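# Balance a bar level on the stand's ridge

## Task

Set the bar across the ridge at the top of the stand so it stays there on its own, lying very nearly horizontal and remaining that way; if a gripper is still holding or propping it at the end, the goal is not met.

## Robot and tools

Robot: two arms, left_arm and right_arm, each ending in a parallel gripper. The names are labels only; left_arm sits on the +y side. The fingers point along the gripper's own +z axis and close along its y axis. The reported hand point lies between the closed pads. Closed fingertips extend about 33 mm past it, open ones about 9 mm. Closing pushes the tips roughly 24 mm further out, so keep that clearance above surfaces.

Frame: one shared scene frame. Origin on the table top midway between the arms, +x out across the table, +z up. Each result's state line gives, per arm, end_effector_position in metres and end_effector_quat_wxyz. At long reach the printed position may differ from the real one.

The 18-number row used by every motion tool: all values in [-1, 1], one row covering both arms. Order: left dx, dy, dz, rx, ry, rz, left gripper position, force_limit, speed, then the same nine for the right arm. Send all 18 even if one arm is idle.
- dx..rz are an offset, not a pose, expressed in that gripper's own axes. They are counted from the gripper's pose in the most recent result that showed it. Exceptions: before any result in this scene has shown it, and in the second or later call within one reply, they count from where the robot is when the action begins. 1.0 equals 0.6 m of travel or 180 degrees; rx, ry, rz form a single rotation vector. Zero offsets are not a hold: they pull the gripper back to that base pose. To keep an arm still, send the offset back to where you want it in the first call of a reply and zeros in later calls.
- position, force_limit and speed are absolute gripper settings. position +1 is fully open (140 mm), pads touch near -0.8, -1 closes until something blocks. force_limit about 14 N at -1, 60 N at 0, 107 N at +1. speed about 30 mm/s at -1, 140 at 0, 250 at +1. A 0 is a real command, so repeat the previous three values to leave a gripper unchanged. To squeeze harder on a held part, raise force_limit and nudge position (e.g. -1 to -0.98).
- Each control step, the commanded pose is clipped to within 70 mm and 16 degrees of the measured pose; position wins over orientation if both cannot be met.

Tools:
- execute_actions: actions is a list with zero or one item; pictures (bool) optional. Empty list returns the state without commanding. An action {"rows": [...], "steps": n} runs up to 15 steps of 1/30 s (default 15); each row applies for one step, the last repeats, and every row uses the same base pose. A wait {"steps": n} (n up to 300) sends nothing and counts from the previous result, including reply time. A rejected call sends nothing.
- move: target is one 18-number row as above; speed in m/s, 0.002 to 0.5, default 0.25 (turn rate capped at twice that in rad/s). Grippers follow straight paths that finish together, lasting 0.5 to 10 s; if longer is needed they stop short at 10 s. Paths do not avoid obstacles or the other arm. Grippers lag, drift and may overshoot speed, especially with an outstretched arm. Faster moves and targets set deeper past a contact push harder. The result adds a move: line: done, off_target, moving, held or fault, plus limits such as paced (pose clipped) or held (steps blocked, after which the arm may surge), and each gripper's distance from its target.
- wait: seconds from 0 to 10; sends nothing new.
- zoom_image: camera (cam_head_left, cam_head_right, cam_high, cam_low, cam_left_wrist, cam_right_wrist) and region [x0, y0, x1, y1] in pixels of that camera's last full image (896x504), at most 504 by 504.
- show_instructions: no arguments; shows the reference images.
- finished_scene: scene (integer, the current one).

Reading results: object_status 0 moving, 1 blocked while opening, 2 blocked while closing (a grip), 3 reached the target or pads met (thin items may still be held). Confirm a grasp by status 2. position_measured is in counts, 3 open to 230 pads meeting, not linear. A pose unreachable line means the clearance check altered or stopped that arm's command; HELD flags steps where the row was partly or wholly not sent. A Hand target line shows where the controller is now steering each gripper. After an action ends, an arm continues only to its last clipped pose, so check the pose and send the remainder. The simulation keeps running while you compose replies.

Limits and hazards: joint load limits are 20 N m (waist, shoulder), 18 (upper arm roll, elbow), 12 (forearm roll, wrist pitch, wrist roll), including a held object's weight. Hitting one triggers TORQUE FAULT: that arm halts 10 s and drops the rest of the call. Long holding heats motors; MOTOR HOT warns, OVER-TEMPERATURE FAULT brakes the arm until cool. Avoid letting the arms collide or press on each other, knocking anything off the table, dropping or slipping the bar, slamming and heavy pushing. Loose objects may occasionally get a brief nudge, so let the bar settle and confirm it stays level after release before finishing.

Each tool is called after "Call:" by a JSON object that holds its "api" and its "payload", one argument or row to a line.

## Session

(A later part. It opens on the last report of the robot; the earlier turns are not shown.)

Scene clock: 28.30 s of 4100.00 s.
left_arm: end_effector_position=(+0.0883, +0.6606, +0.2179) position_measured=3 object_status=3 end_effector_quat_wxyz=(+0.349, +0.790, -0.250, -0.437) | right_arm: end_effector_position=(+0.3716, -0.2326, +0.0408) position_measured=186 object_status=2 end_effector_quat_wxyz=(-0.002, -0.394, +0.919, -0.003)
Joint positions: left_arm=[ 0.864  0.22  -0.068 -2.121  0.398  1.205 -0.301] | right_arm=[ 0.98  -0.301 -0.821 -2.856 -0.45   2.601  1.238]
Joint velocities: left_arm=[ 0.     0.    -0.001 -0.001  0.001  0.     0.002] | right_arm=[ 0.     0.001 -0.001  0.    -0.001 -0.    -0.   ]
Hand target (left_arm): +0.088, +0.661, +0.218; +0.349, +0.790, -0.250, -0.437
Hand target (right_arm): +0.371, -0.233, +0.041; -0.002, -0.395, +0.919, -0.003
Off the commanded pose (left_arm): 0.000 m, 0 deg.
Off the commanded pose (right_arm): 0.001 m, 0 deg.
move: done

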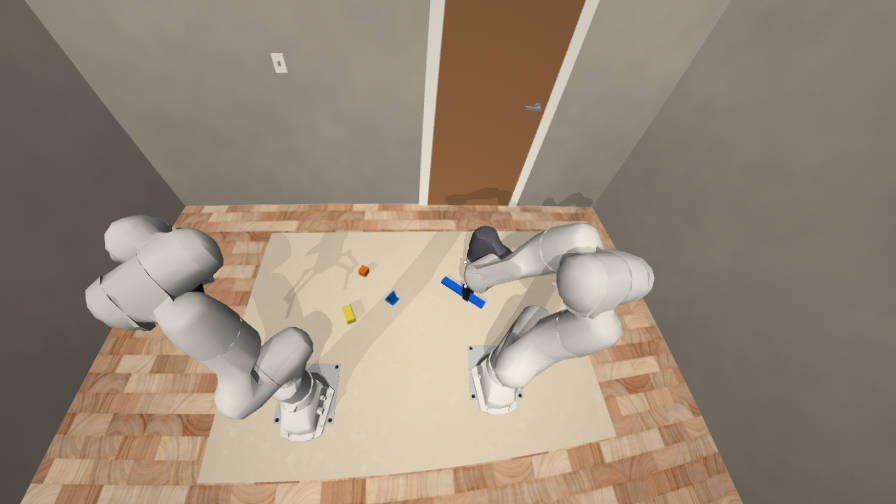

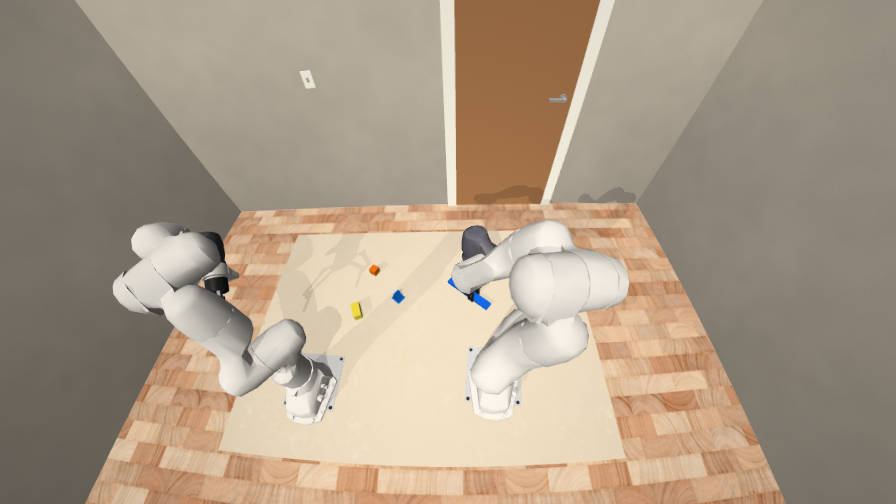

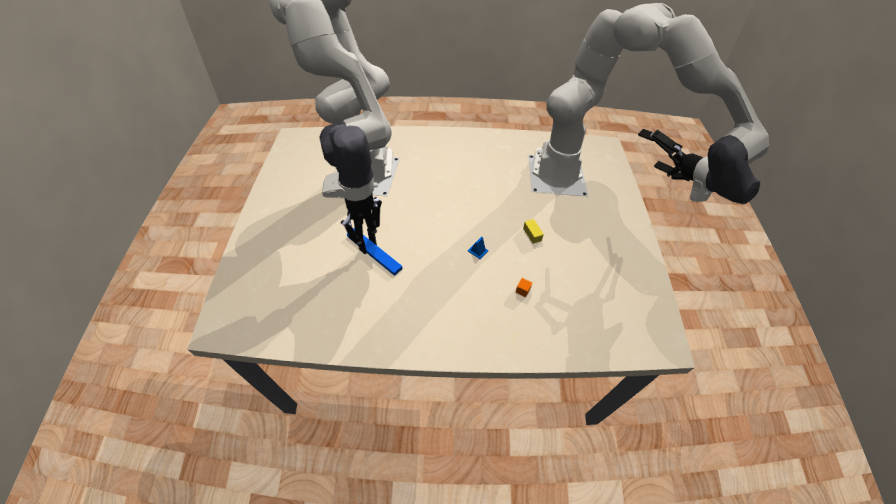

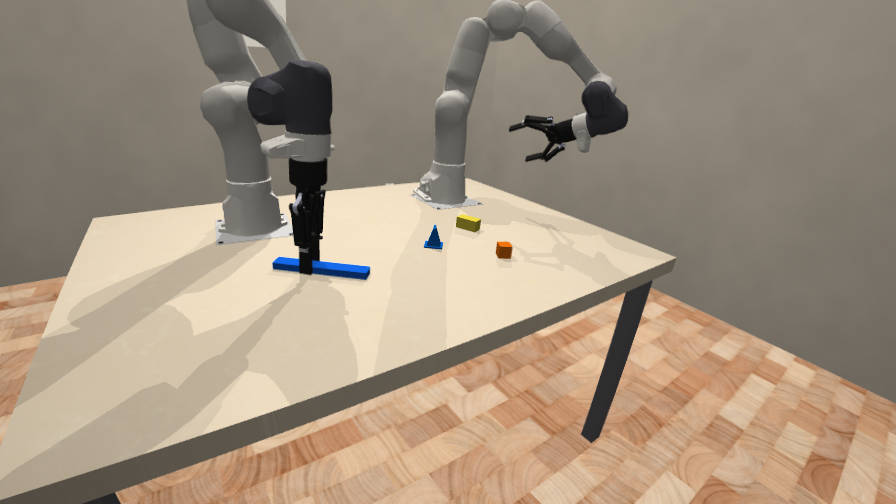

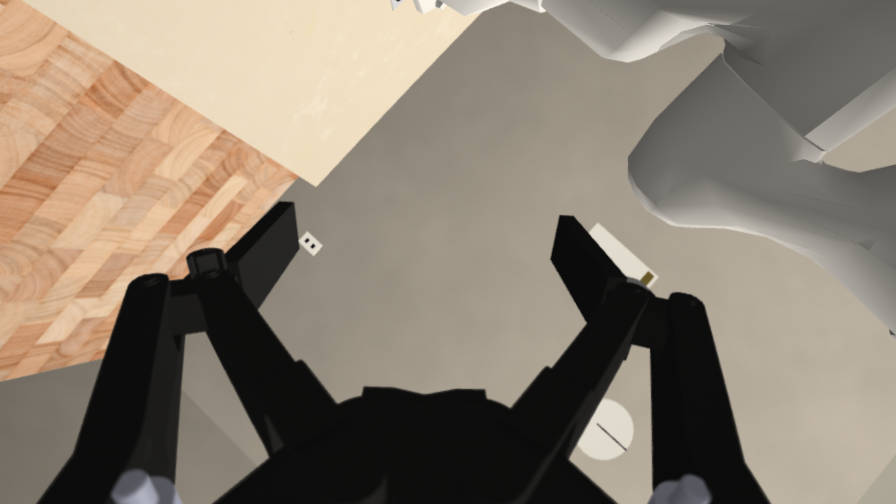

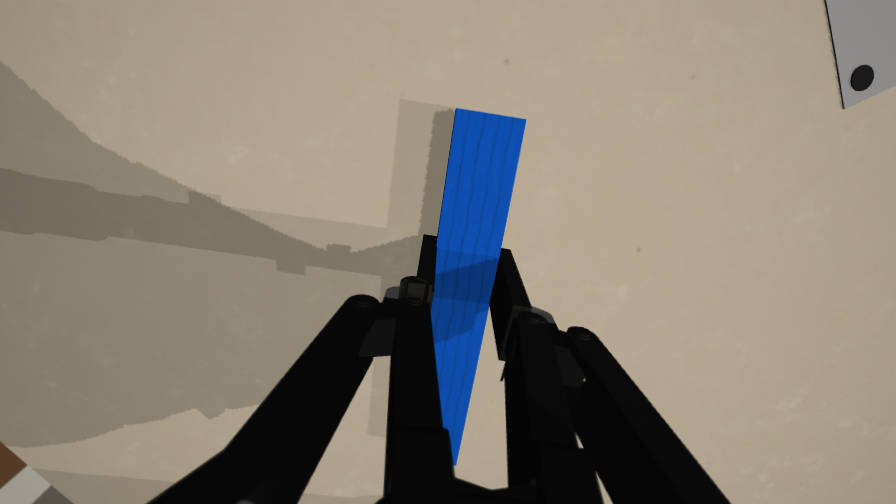

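Call:
{"api": "move", "payload": {
  "target": [0.812,0.245,-0.222,-0.062,0.336,0.001,0,-1,0,0,0,-0.15,0,0,0,-1,0.3,-0.6],
  "speed": 0.2
}}

Call:
{"api": "move", "payload": {
  "target": [0,0,0,0,0,0,0,-1,0,-0.34,0.325,0,0,0,0,-1,0.3,-0.6],
  "speed": 0.15
}}

Scene clock: 47.23 s of 4100.00 s.
left_arm: end_effector_position=(+0.4292, +0.2682, +0.1304) position_measured=129 object_status=3 end_effector_quat_wxyz=(+0.503, +0.864, -0.005, -0.003) | right_arm: end_effector_position=(+0.3703, -0.2282, +0.1302) position_measured=186 object_status=2 end_effector_quat_wxyz=(-0.003, -0.399, +0.917, +0.001)
Joint positions: left_arm=[ 0.608  0.159 -0.298 -2.427 -1.024  1.896 -0.583] | right_arm=[ 0.89  -0.581 -0.662 -2.78  -0.444  2.244  1.256]
Joint velocities: left_arm=[-0.     0.002 -0.002  0.    -0.004  0.01   0.012] | right_arm=[ 0.001 -0.001 -0.     0.     0.    -0.004 -0.   ]
Hand target (left_arm): +0.430, +0.267, +0.130; +0.503, +0.864, -0.007, -0.000
Hand target (right_arm): +0.371, -0.228, +0.132; -0.003, -0.396, +0.918, +0.002
Off the commanded pose (left_arm): 0.003 m, 1 deg.
Off the commanded pose (right_arm): 0.004 m, 1 deg.
After step 90, 12.53 s passed at rest.
move: off_target (right_arm)

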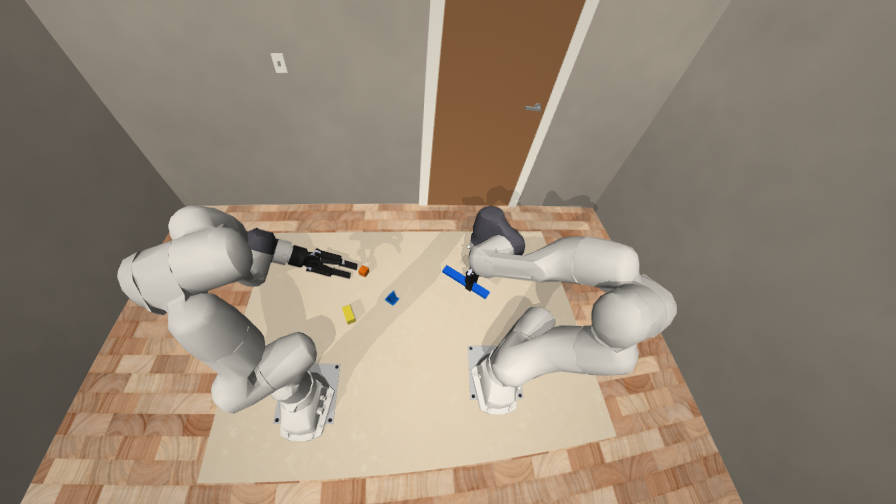

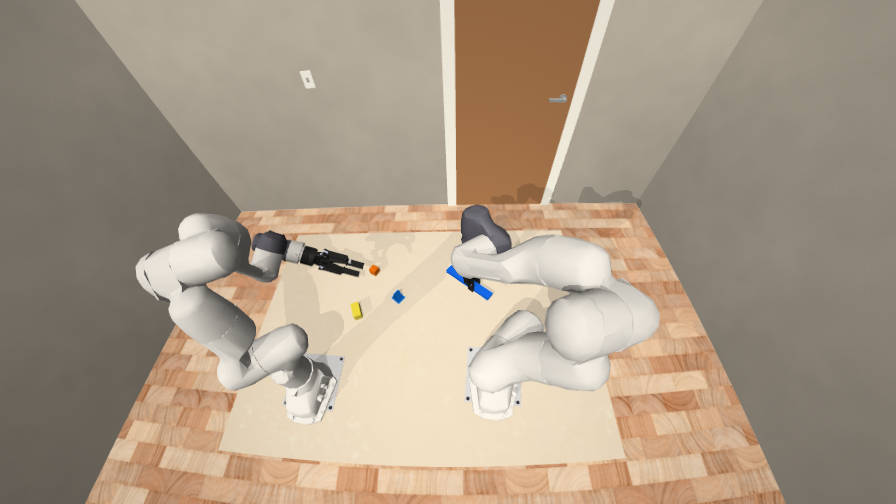

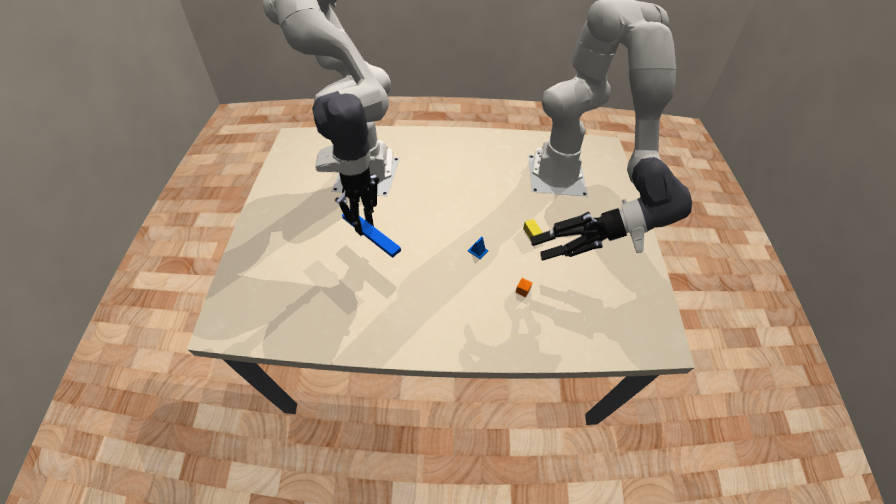

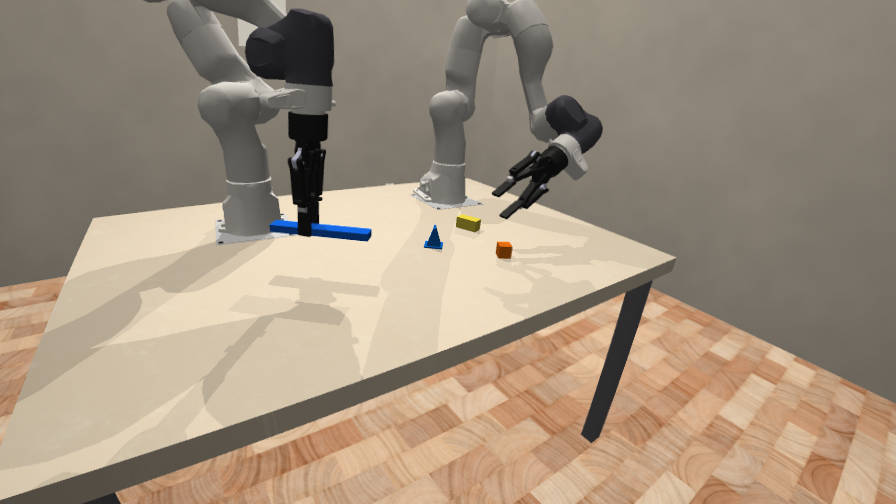

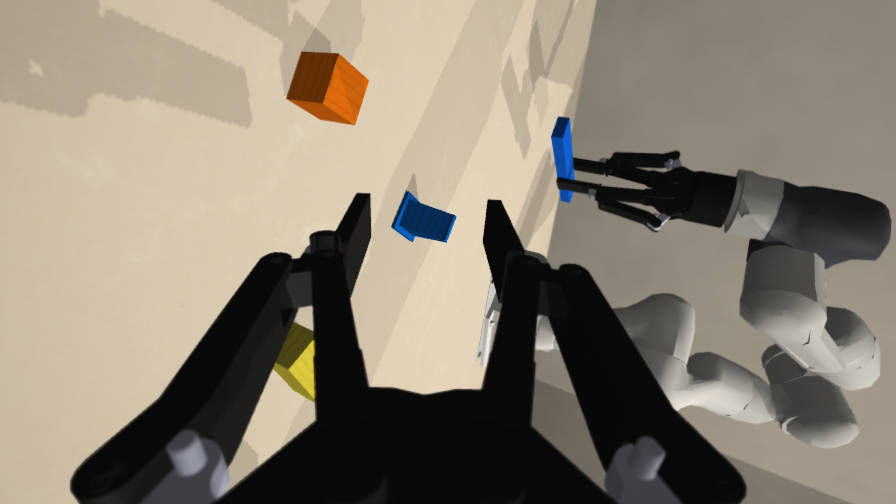

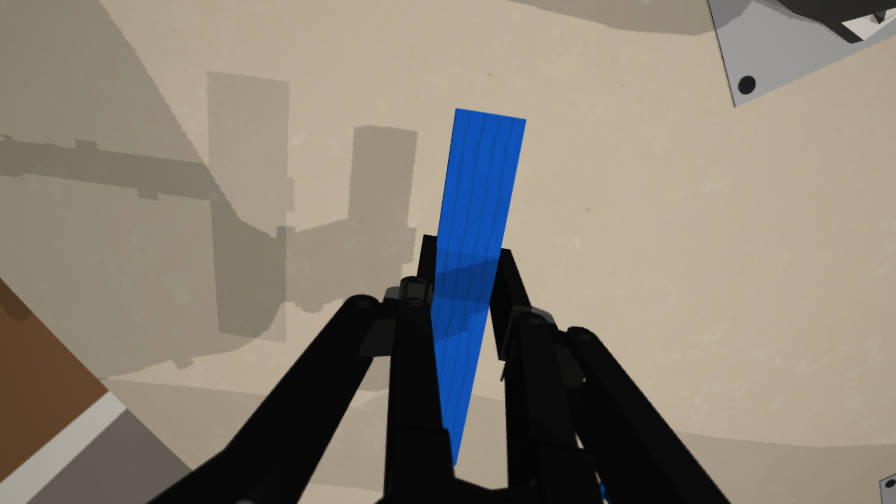

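Scene clock: 49.60 s of 4100.00 s.
left_arm: end_effector_position=(+0.4292, +0.2682, +0.1304) position_measured=129 object_status=3 end_effector_quat_wxyz=(+0.503, +0.864, -0.005, -0.003) | right_arm: end_effector_position=(+0.3636, +0.0584, +0.1241) position_measured=186 object_status=2 end_effector_quat_wxyz=(-0.004, -0.406, +0.914, +0.004)
Joint positions: left_arm=[ 0.608  0.159 -0.298 -2.427 -1.024  1.896 -0.583] | right_arm=[ 1.283 -0.056 -0.395 -2.398 -0.015  2.342  1.537]
Joint velocities: left_arm=[-0.001  0.    -0.    -0.001 -0.001  0.    -0.   ] | right_arm=[ 0.     0.001 -0.     0.002  0.006 -0.004  0.023]
Hand target (left_arm): +0.429, +0.268, +0.130; +0.503, +0.864, -0.005, -0.003
Hand target (right_arm): +0.363, +0.059, +0.124; -0.005, -0.400, +0.916, +0.005
Off the commanded pose (left_arm): 0.000 m, 0 deg.
Off the commanded pose (right_arm): 0.008 m, 1 deg.
move: off_target (right_arm)

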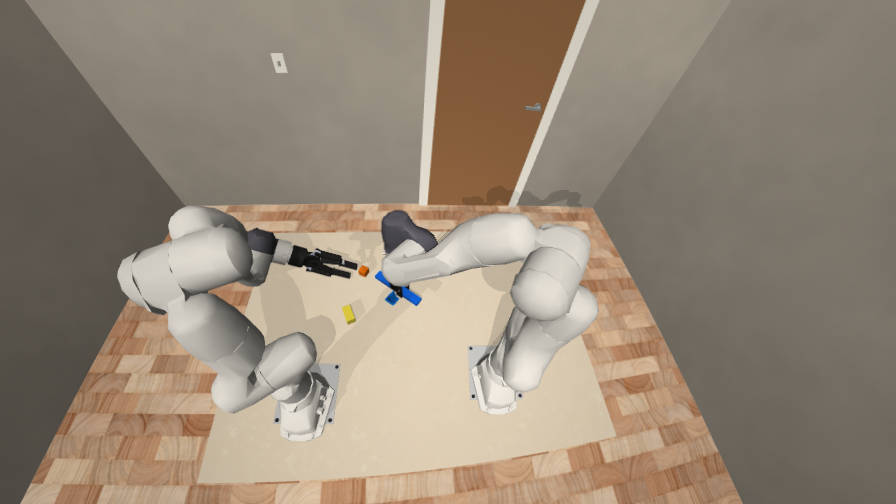

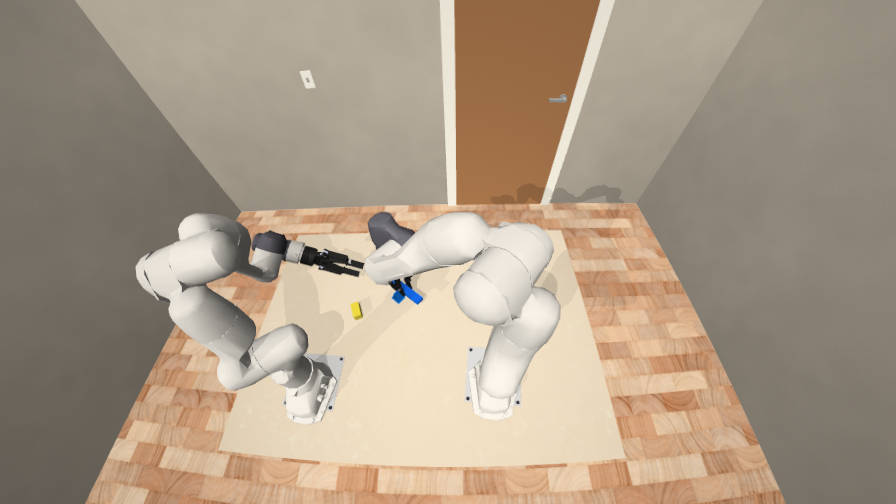

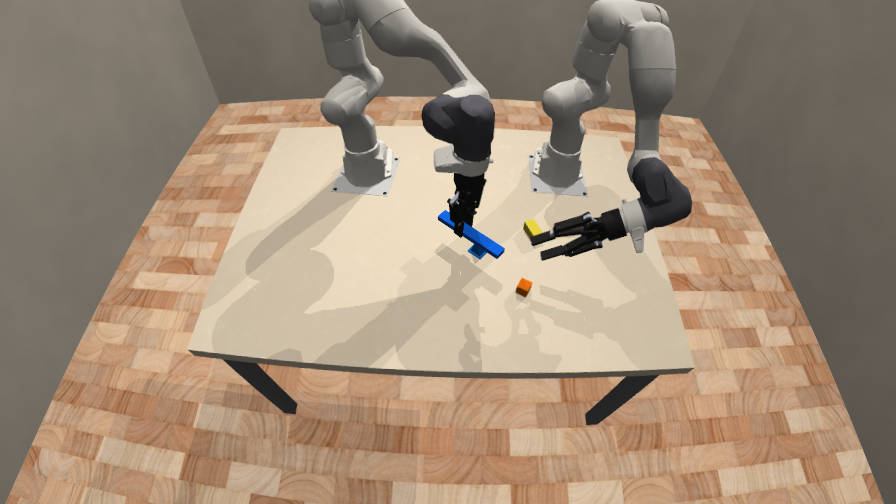

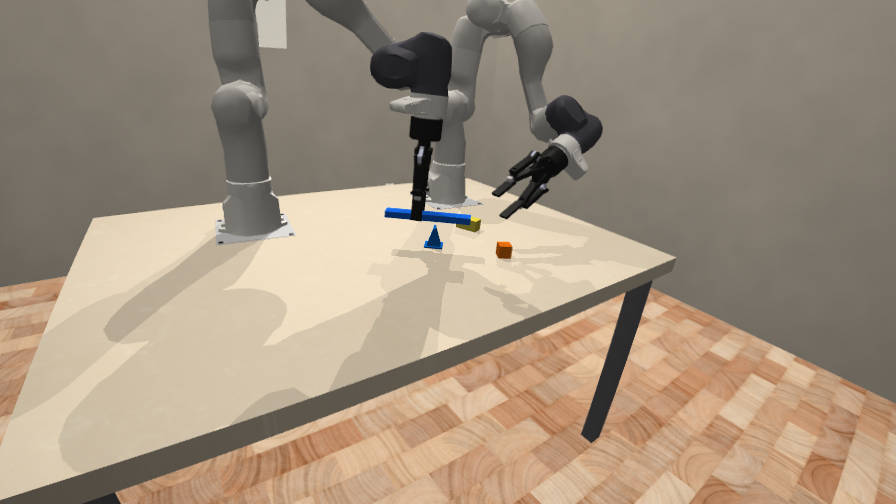

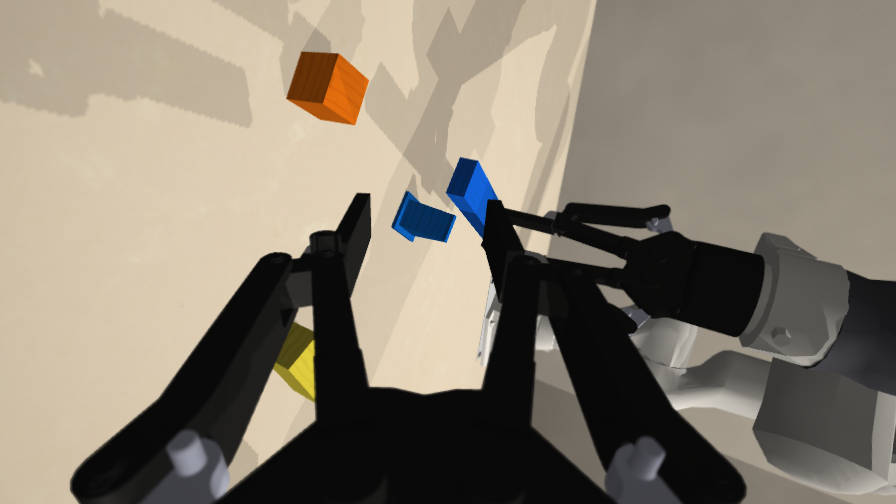

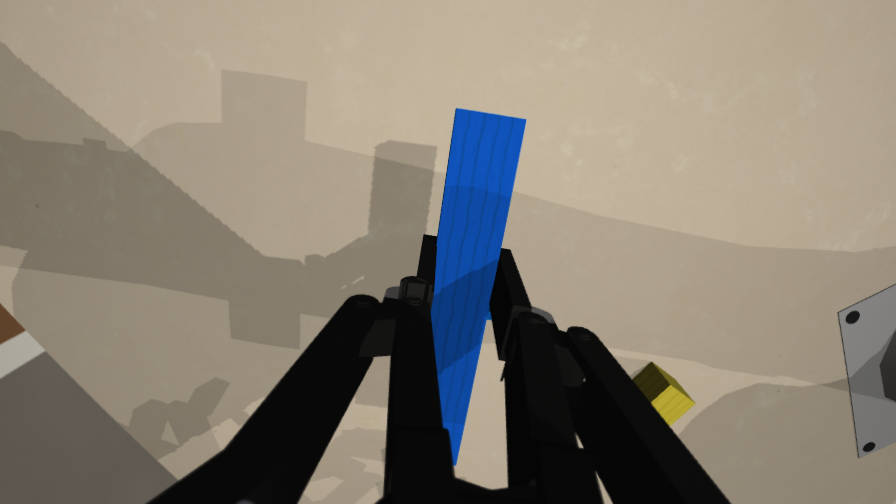

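Call:
{"api": "execute_actions", "payload": {
  "actions": []
}}

Scene clock: 58.63 s of 4100.00 s.
left_arm: end_effector_position=(+0.4292, +0.2682, +0.1304) position_measured=129 object_status=3 end_effector_quat_wxyz=(+0.503, +0.864, -0.005, -0.003) | right_arm: end_effector_position=(+0.3635, +0.0584, +0.1241) position_measured=186 object_status=2 end_effector_quat_wxyz=(-0.004, -0.402, +0.916, +0.004)
Joint positions: left_arm=[ 0.608  0.159 -0.298 -2.427 -1.024  1.896 -0.583] | right_arm=[ 1.283 -0.056 -0.395 -2.398 -0.015  2.342  1.544]
Joint velocities: left_arm=[ 0.     0.001 -0.    -0.001  0.     0.     0.001] | right_arm=[ 0.001 -0.     0.    -0.002 -0.     0.001 -0.001]
Hand target (left_arm): +0.429, +0.268, +0.130; +0.503, +0.864, -0.005, -0.003
Hand target (right_arm): +0.363, +0.059, +0.124; -0.005, -0.400, +0.916, +0.005
Off the commanded pose (left_arm): 0.000 m, 0 deg.
Off the commanded pose (right_arm): 0.008 m, 1 deg.
Steps of this call (steps 1 to 90: nothing new was sent; then 6.03 s passed at rest). Readings (end_effector_position | what the end effector reports):
1: left_arm (+0.4292, +0.2682, +0.1304) | right_arm (+0.3636, +0.0584, +0.1241) | left_arm position_measured=129 object_status=3 | right_arm position_measured=186 object_status=2
2: left_arm (+0.4292, +0.2682, +0.1304) | right_arm (+0.3636, +0.0584, +0.1241) | left_arm position_measured=129 object_status=3 | right_arm position_measured=186 object_status=2
4: left_arm (+0.4292, +0.2682, +0.1304) | right_arm (+0.3636, +0.0584, +0.1241) | left_arm position_measured=129 object_status=3 | right_arm position_measured=186 object_status=2
8: left_arm (+0.4292, +0.2682, +0.1304) | right_arm (+0.3635, +0.0584, +0.1241) | left_arm position_measured=129 object_status=3 | right_arm position_measured=186 object_status=2
90: the state above

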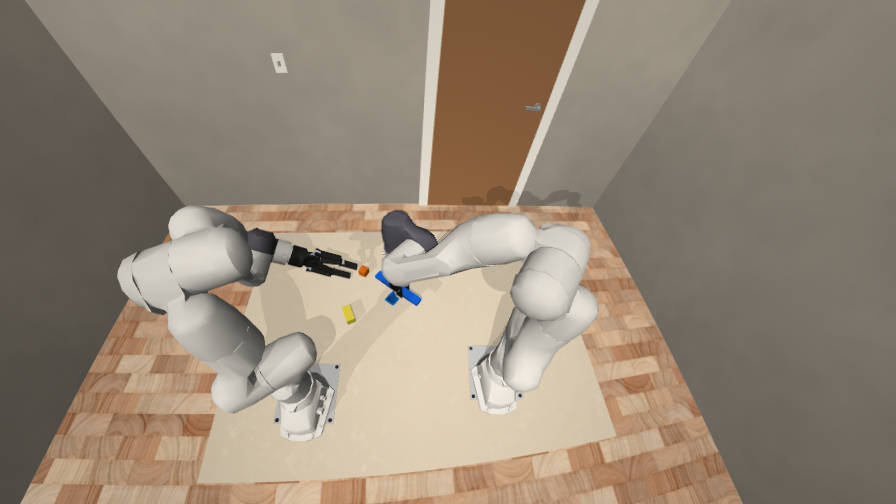

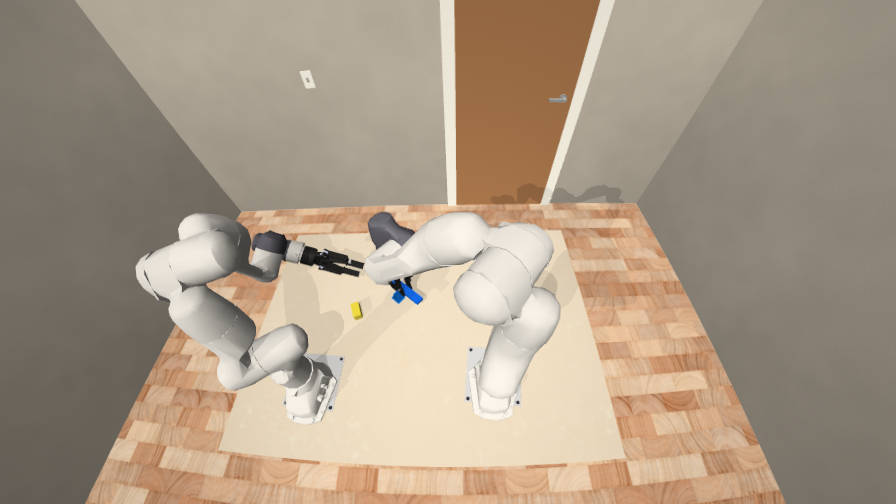

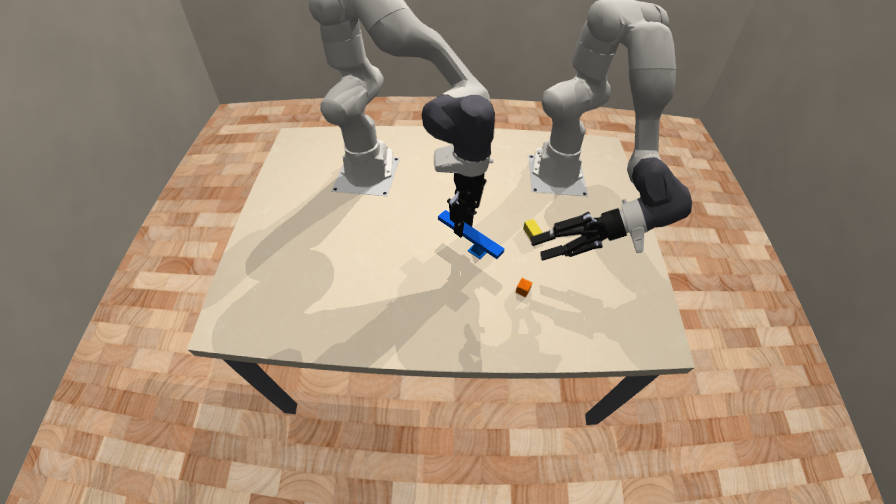

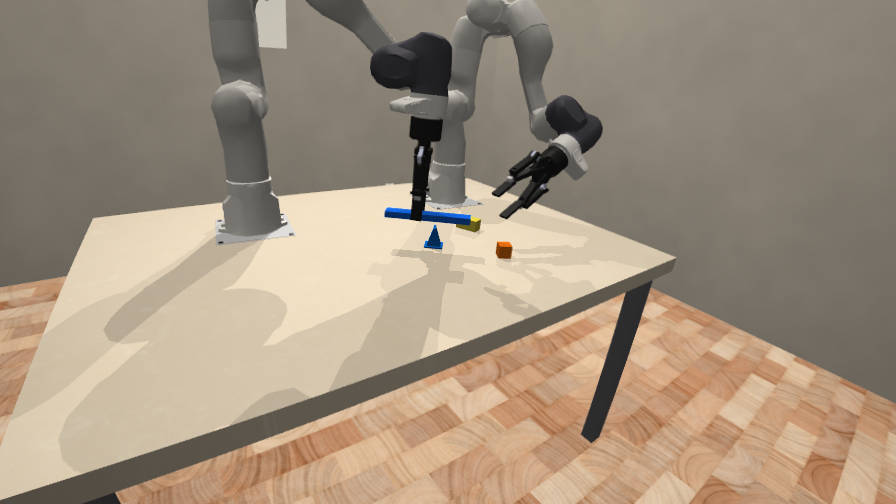

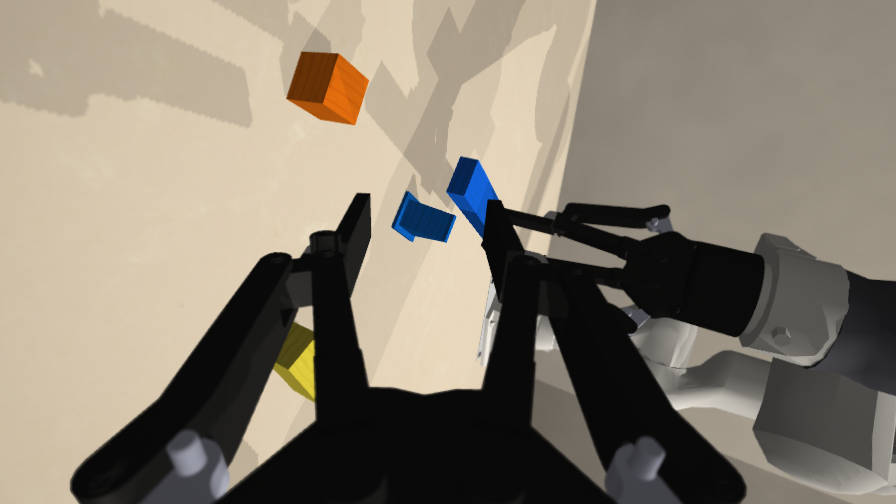

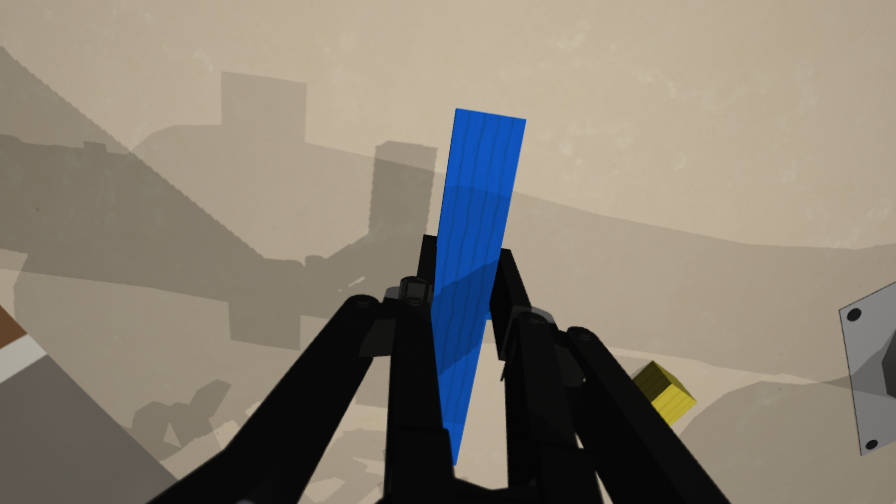

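Shift +y local 1.5 cm, -x 1 cm, lower 2 cm.

Call:
{"api": "move", "payload": {
  "target": [0,0,0,0,0,0,0,-1,0,-0.017,0.025,0.033,0,0,0,-1,0.3,-0.6],
  "speed": 0.03
}}

Call:
{"api": "zoom_image", "payload": {
  "camera": "cam_low",
  "region": [340,170,520,270]
}}

Call:
{"api": "zoom_image", "payload": {
  "camera": "cam_high",
  "region": [400,190,560,280]
}}

Scene clock: 62.57 s of 4100.00 s.
left_arm: end_effector_position=(+0.4292, +0.2682, +0.1304) position_measured=129 object_status=3 end_effector_quat_wxyz=(+0.503, +0.864, -0.005, -0.003) | right_arm: end_effector_position=(+0.3587, +0.0728, +0.1032) position_measured=186 object_status=2 end_effector_quat_wxyz=(-0.006, -0.404, +0.915, +0.002)
Joint positions: left_arm=[ 0.608  0.159 -0.298 -2.427 -1.024  1.896 -0.583] | right_arm=[ 1.299  0.01  -0.383 -2.385  0.018  2.385  1.545]
Joint velocities: left_arm=[-0.001 -0.001 -0.001 -0.001 -0.     0.001  0.   ] | right_arm=[-0.001  0.     0.002  0.002  0.006  0.012 -0.   ]
Hand target (left_arm): +0.429, +0.268, +0.130; +0.503, +0.864, -0.005, -0.003
Hand target (right_arm): +0.359, +0.076, +0.104; -0.004, -0.402, +0.916, +0.004
Off the commanded pose (left_arm): 0.000 m, 0 deg.
Off the commanded pose (right_arm): 0.004 m, 0 deg.
move: off_target (right_arm)

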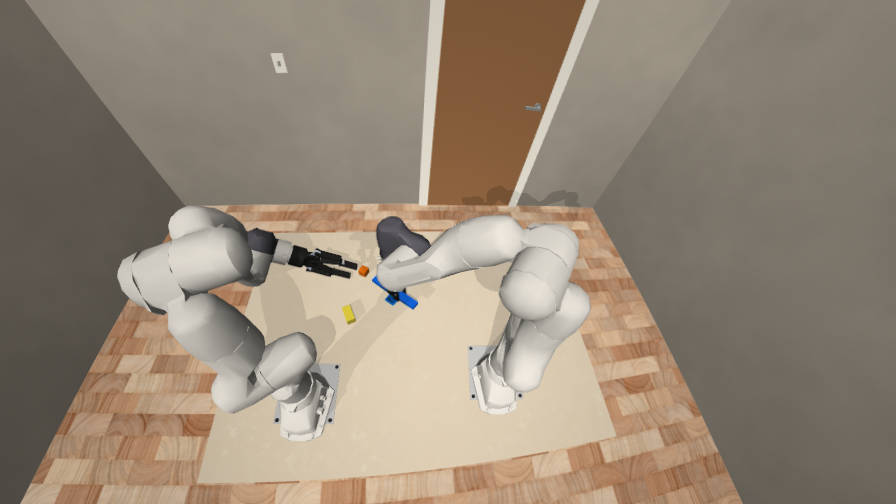

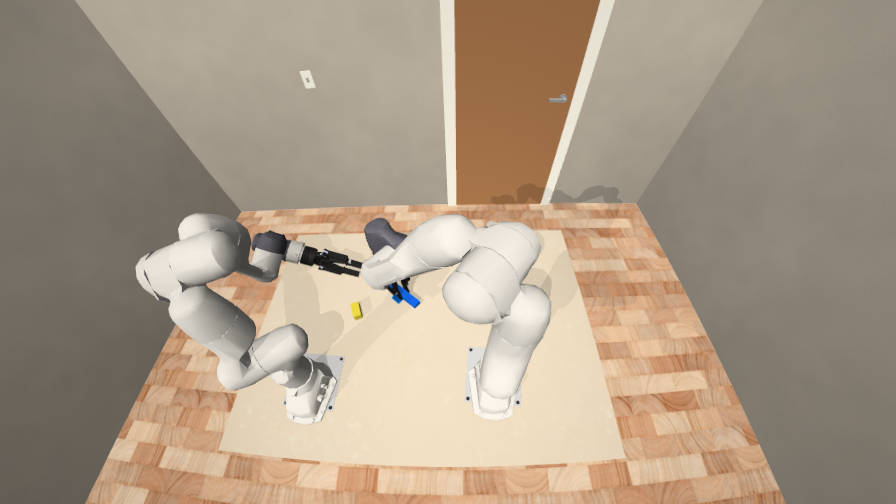

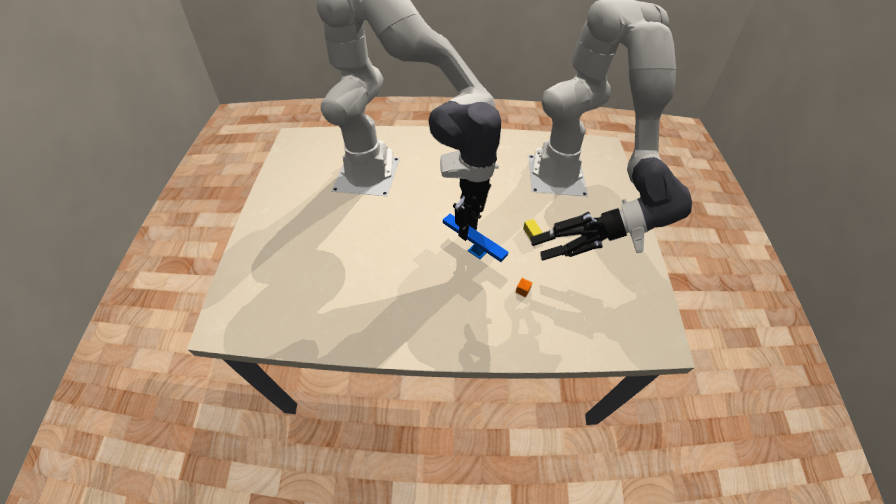

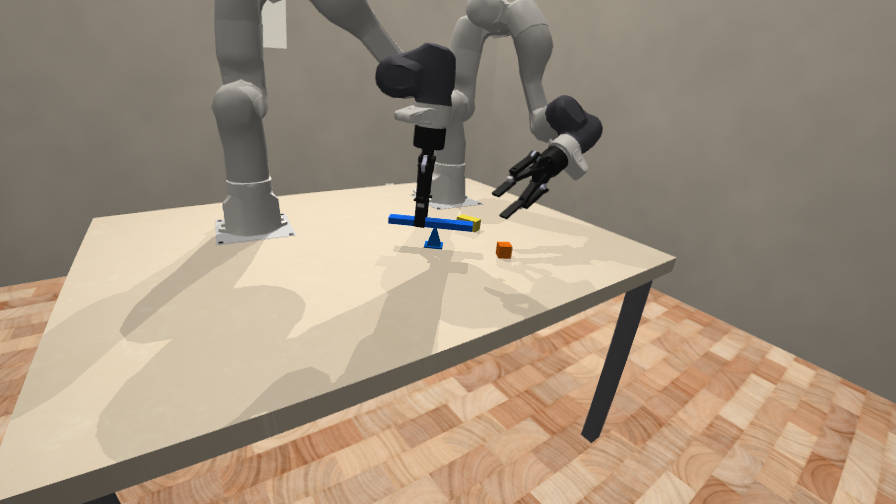

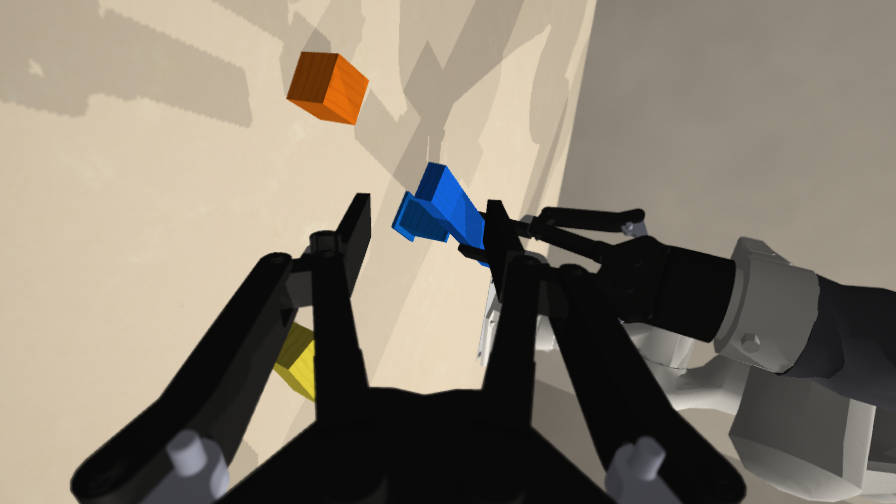

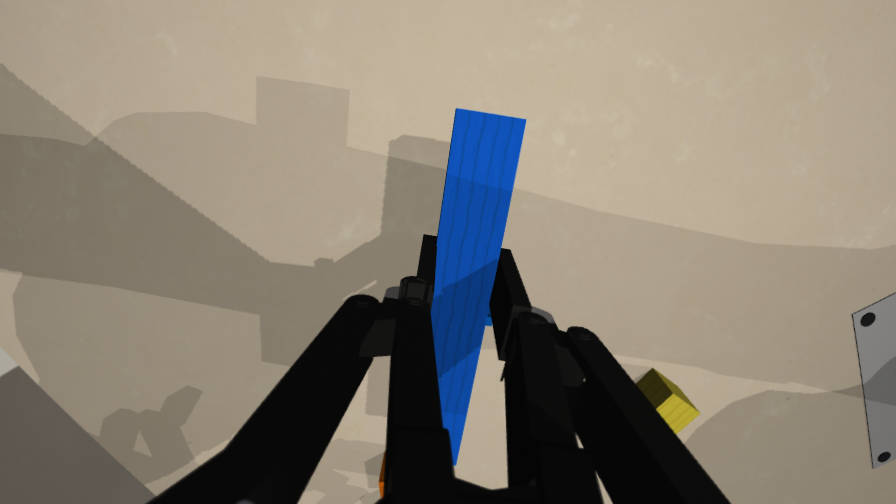

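Region (340, 170, 520, 270) of cam_low's 896x504 image, scaled by 2.800, with more detail than that image has.

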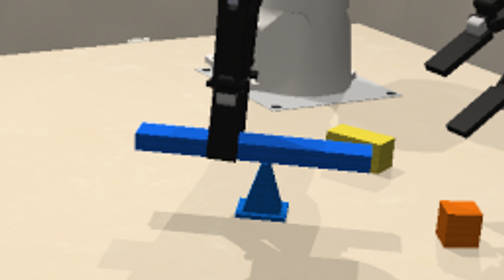

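Region (400, 190, 560, 280) of cam_high's 896x504 image, scaled by 3.150, with more detail than that image has; it fills the top 284 rows of this view, and the rest is white.

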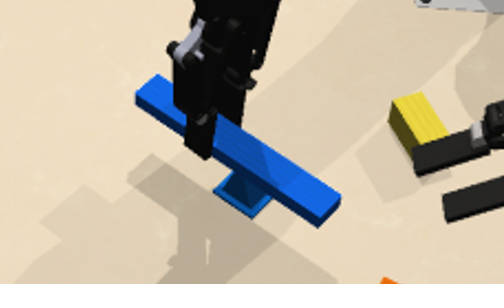

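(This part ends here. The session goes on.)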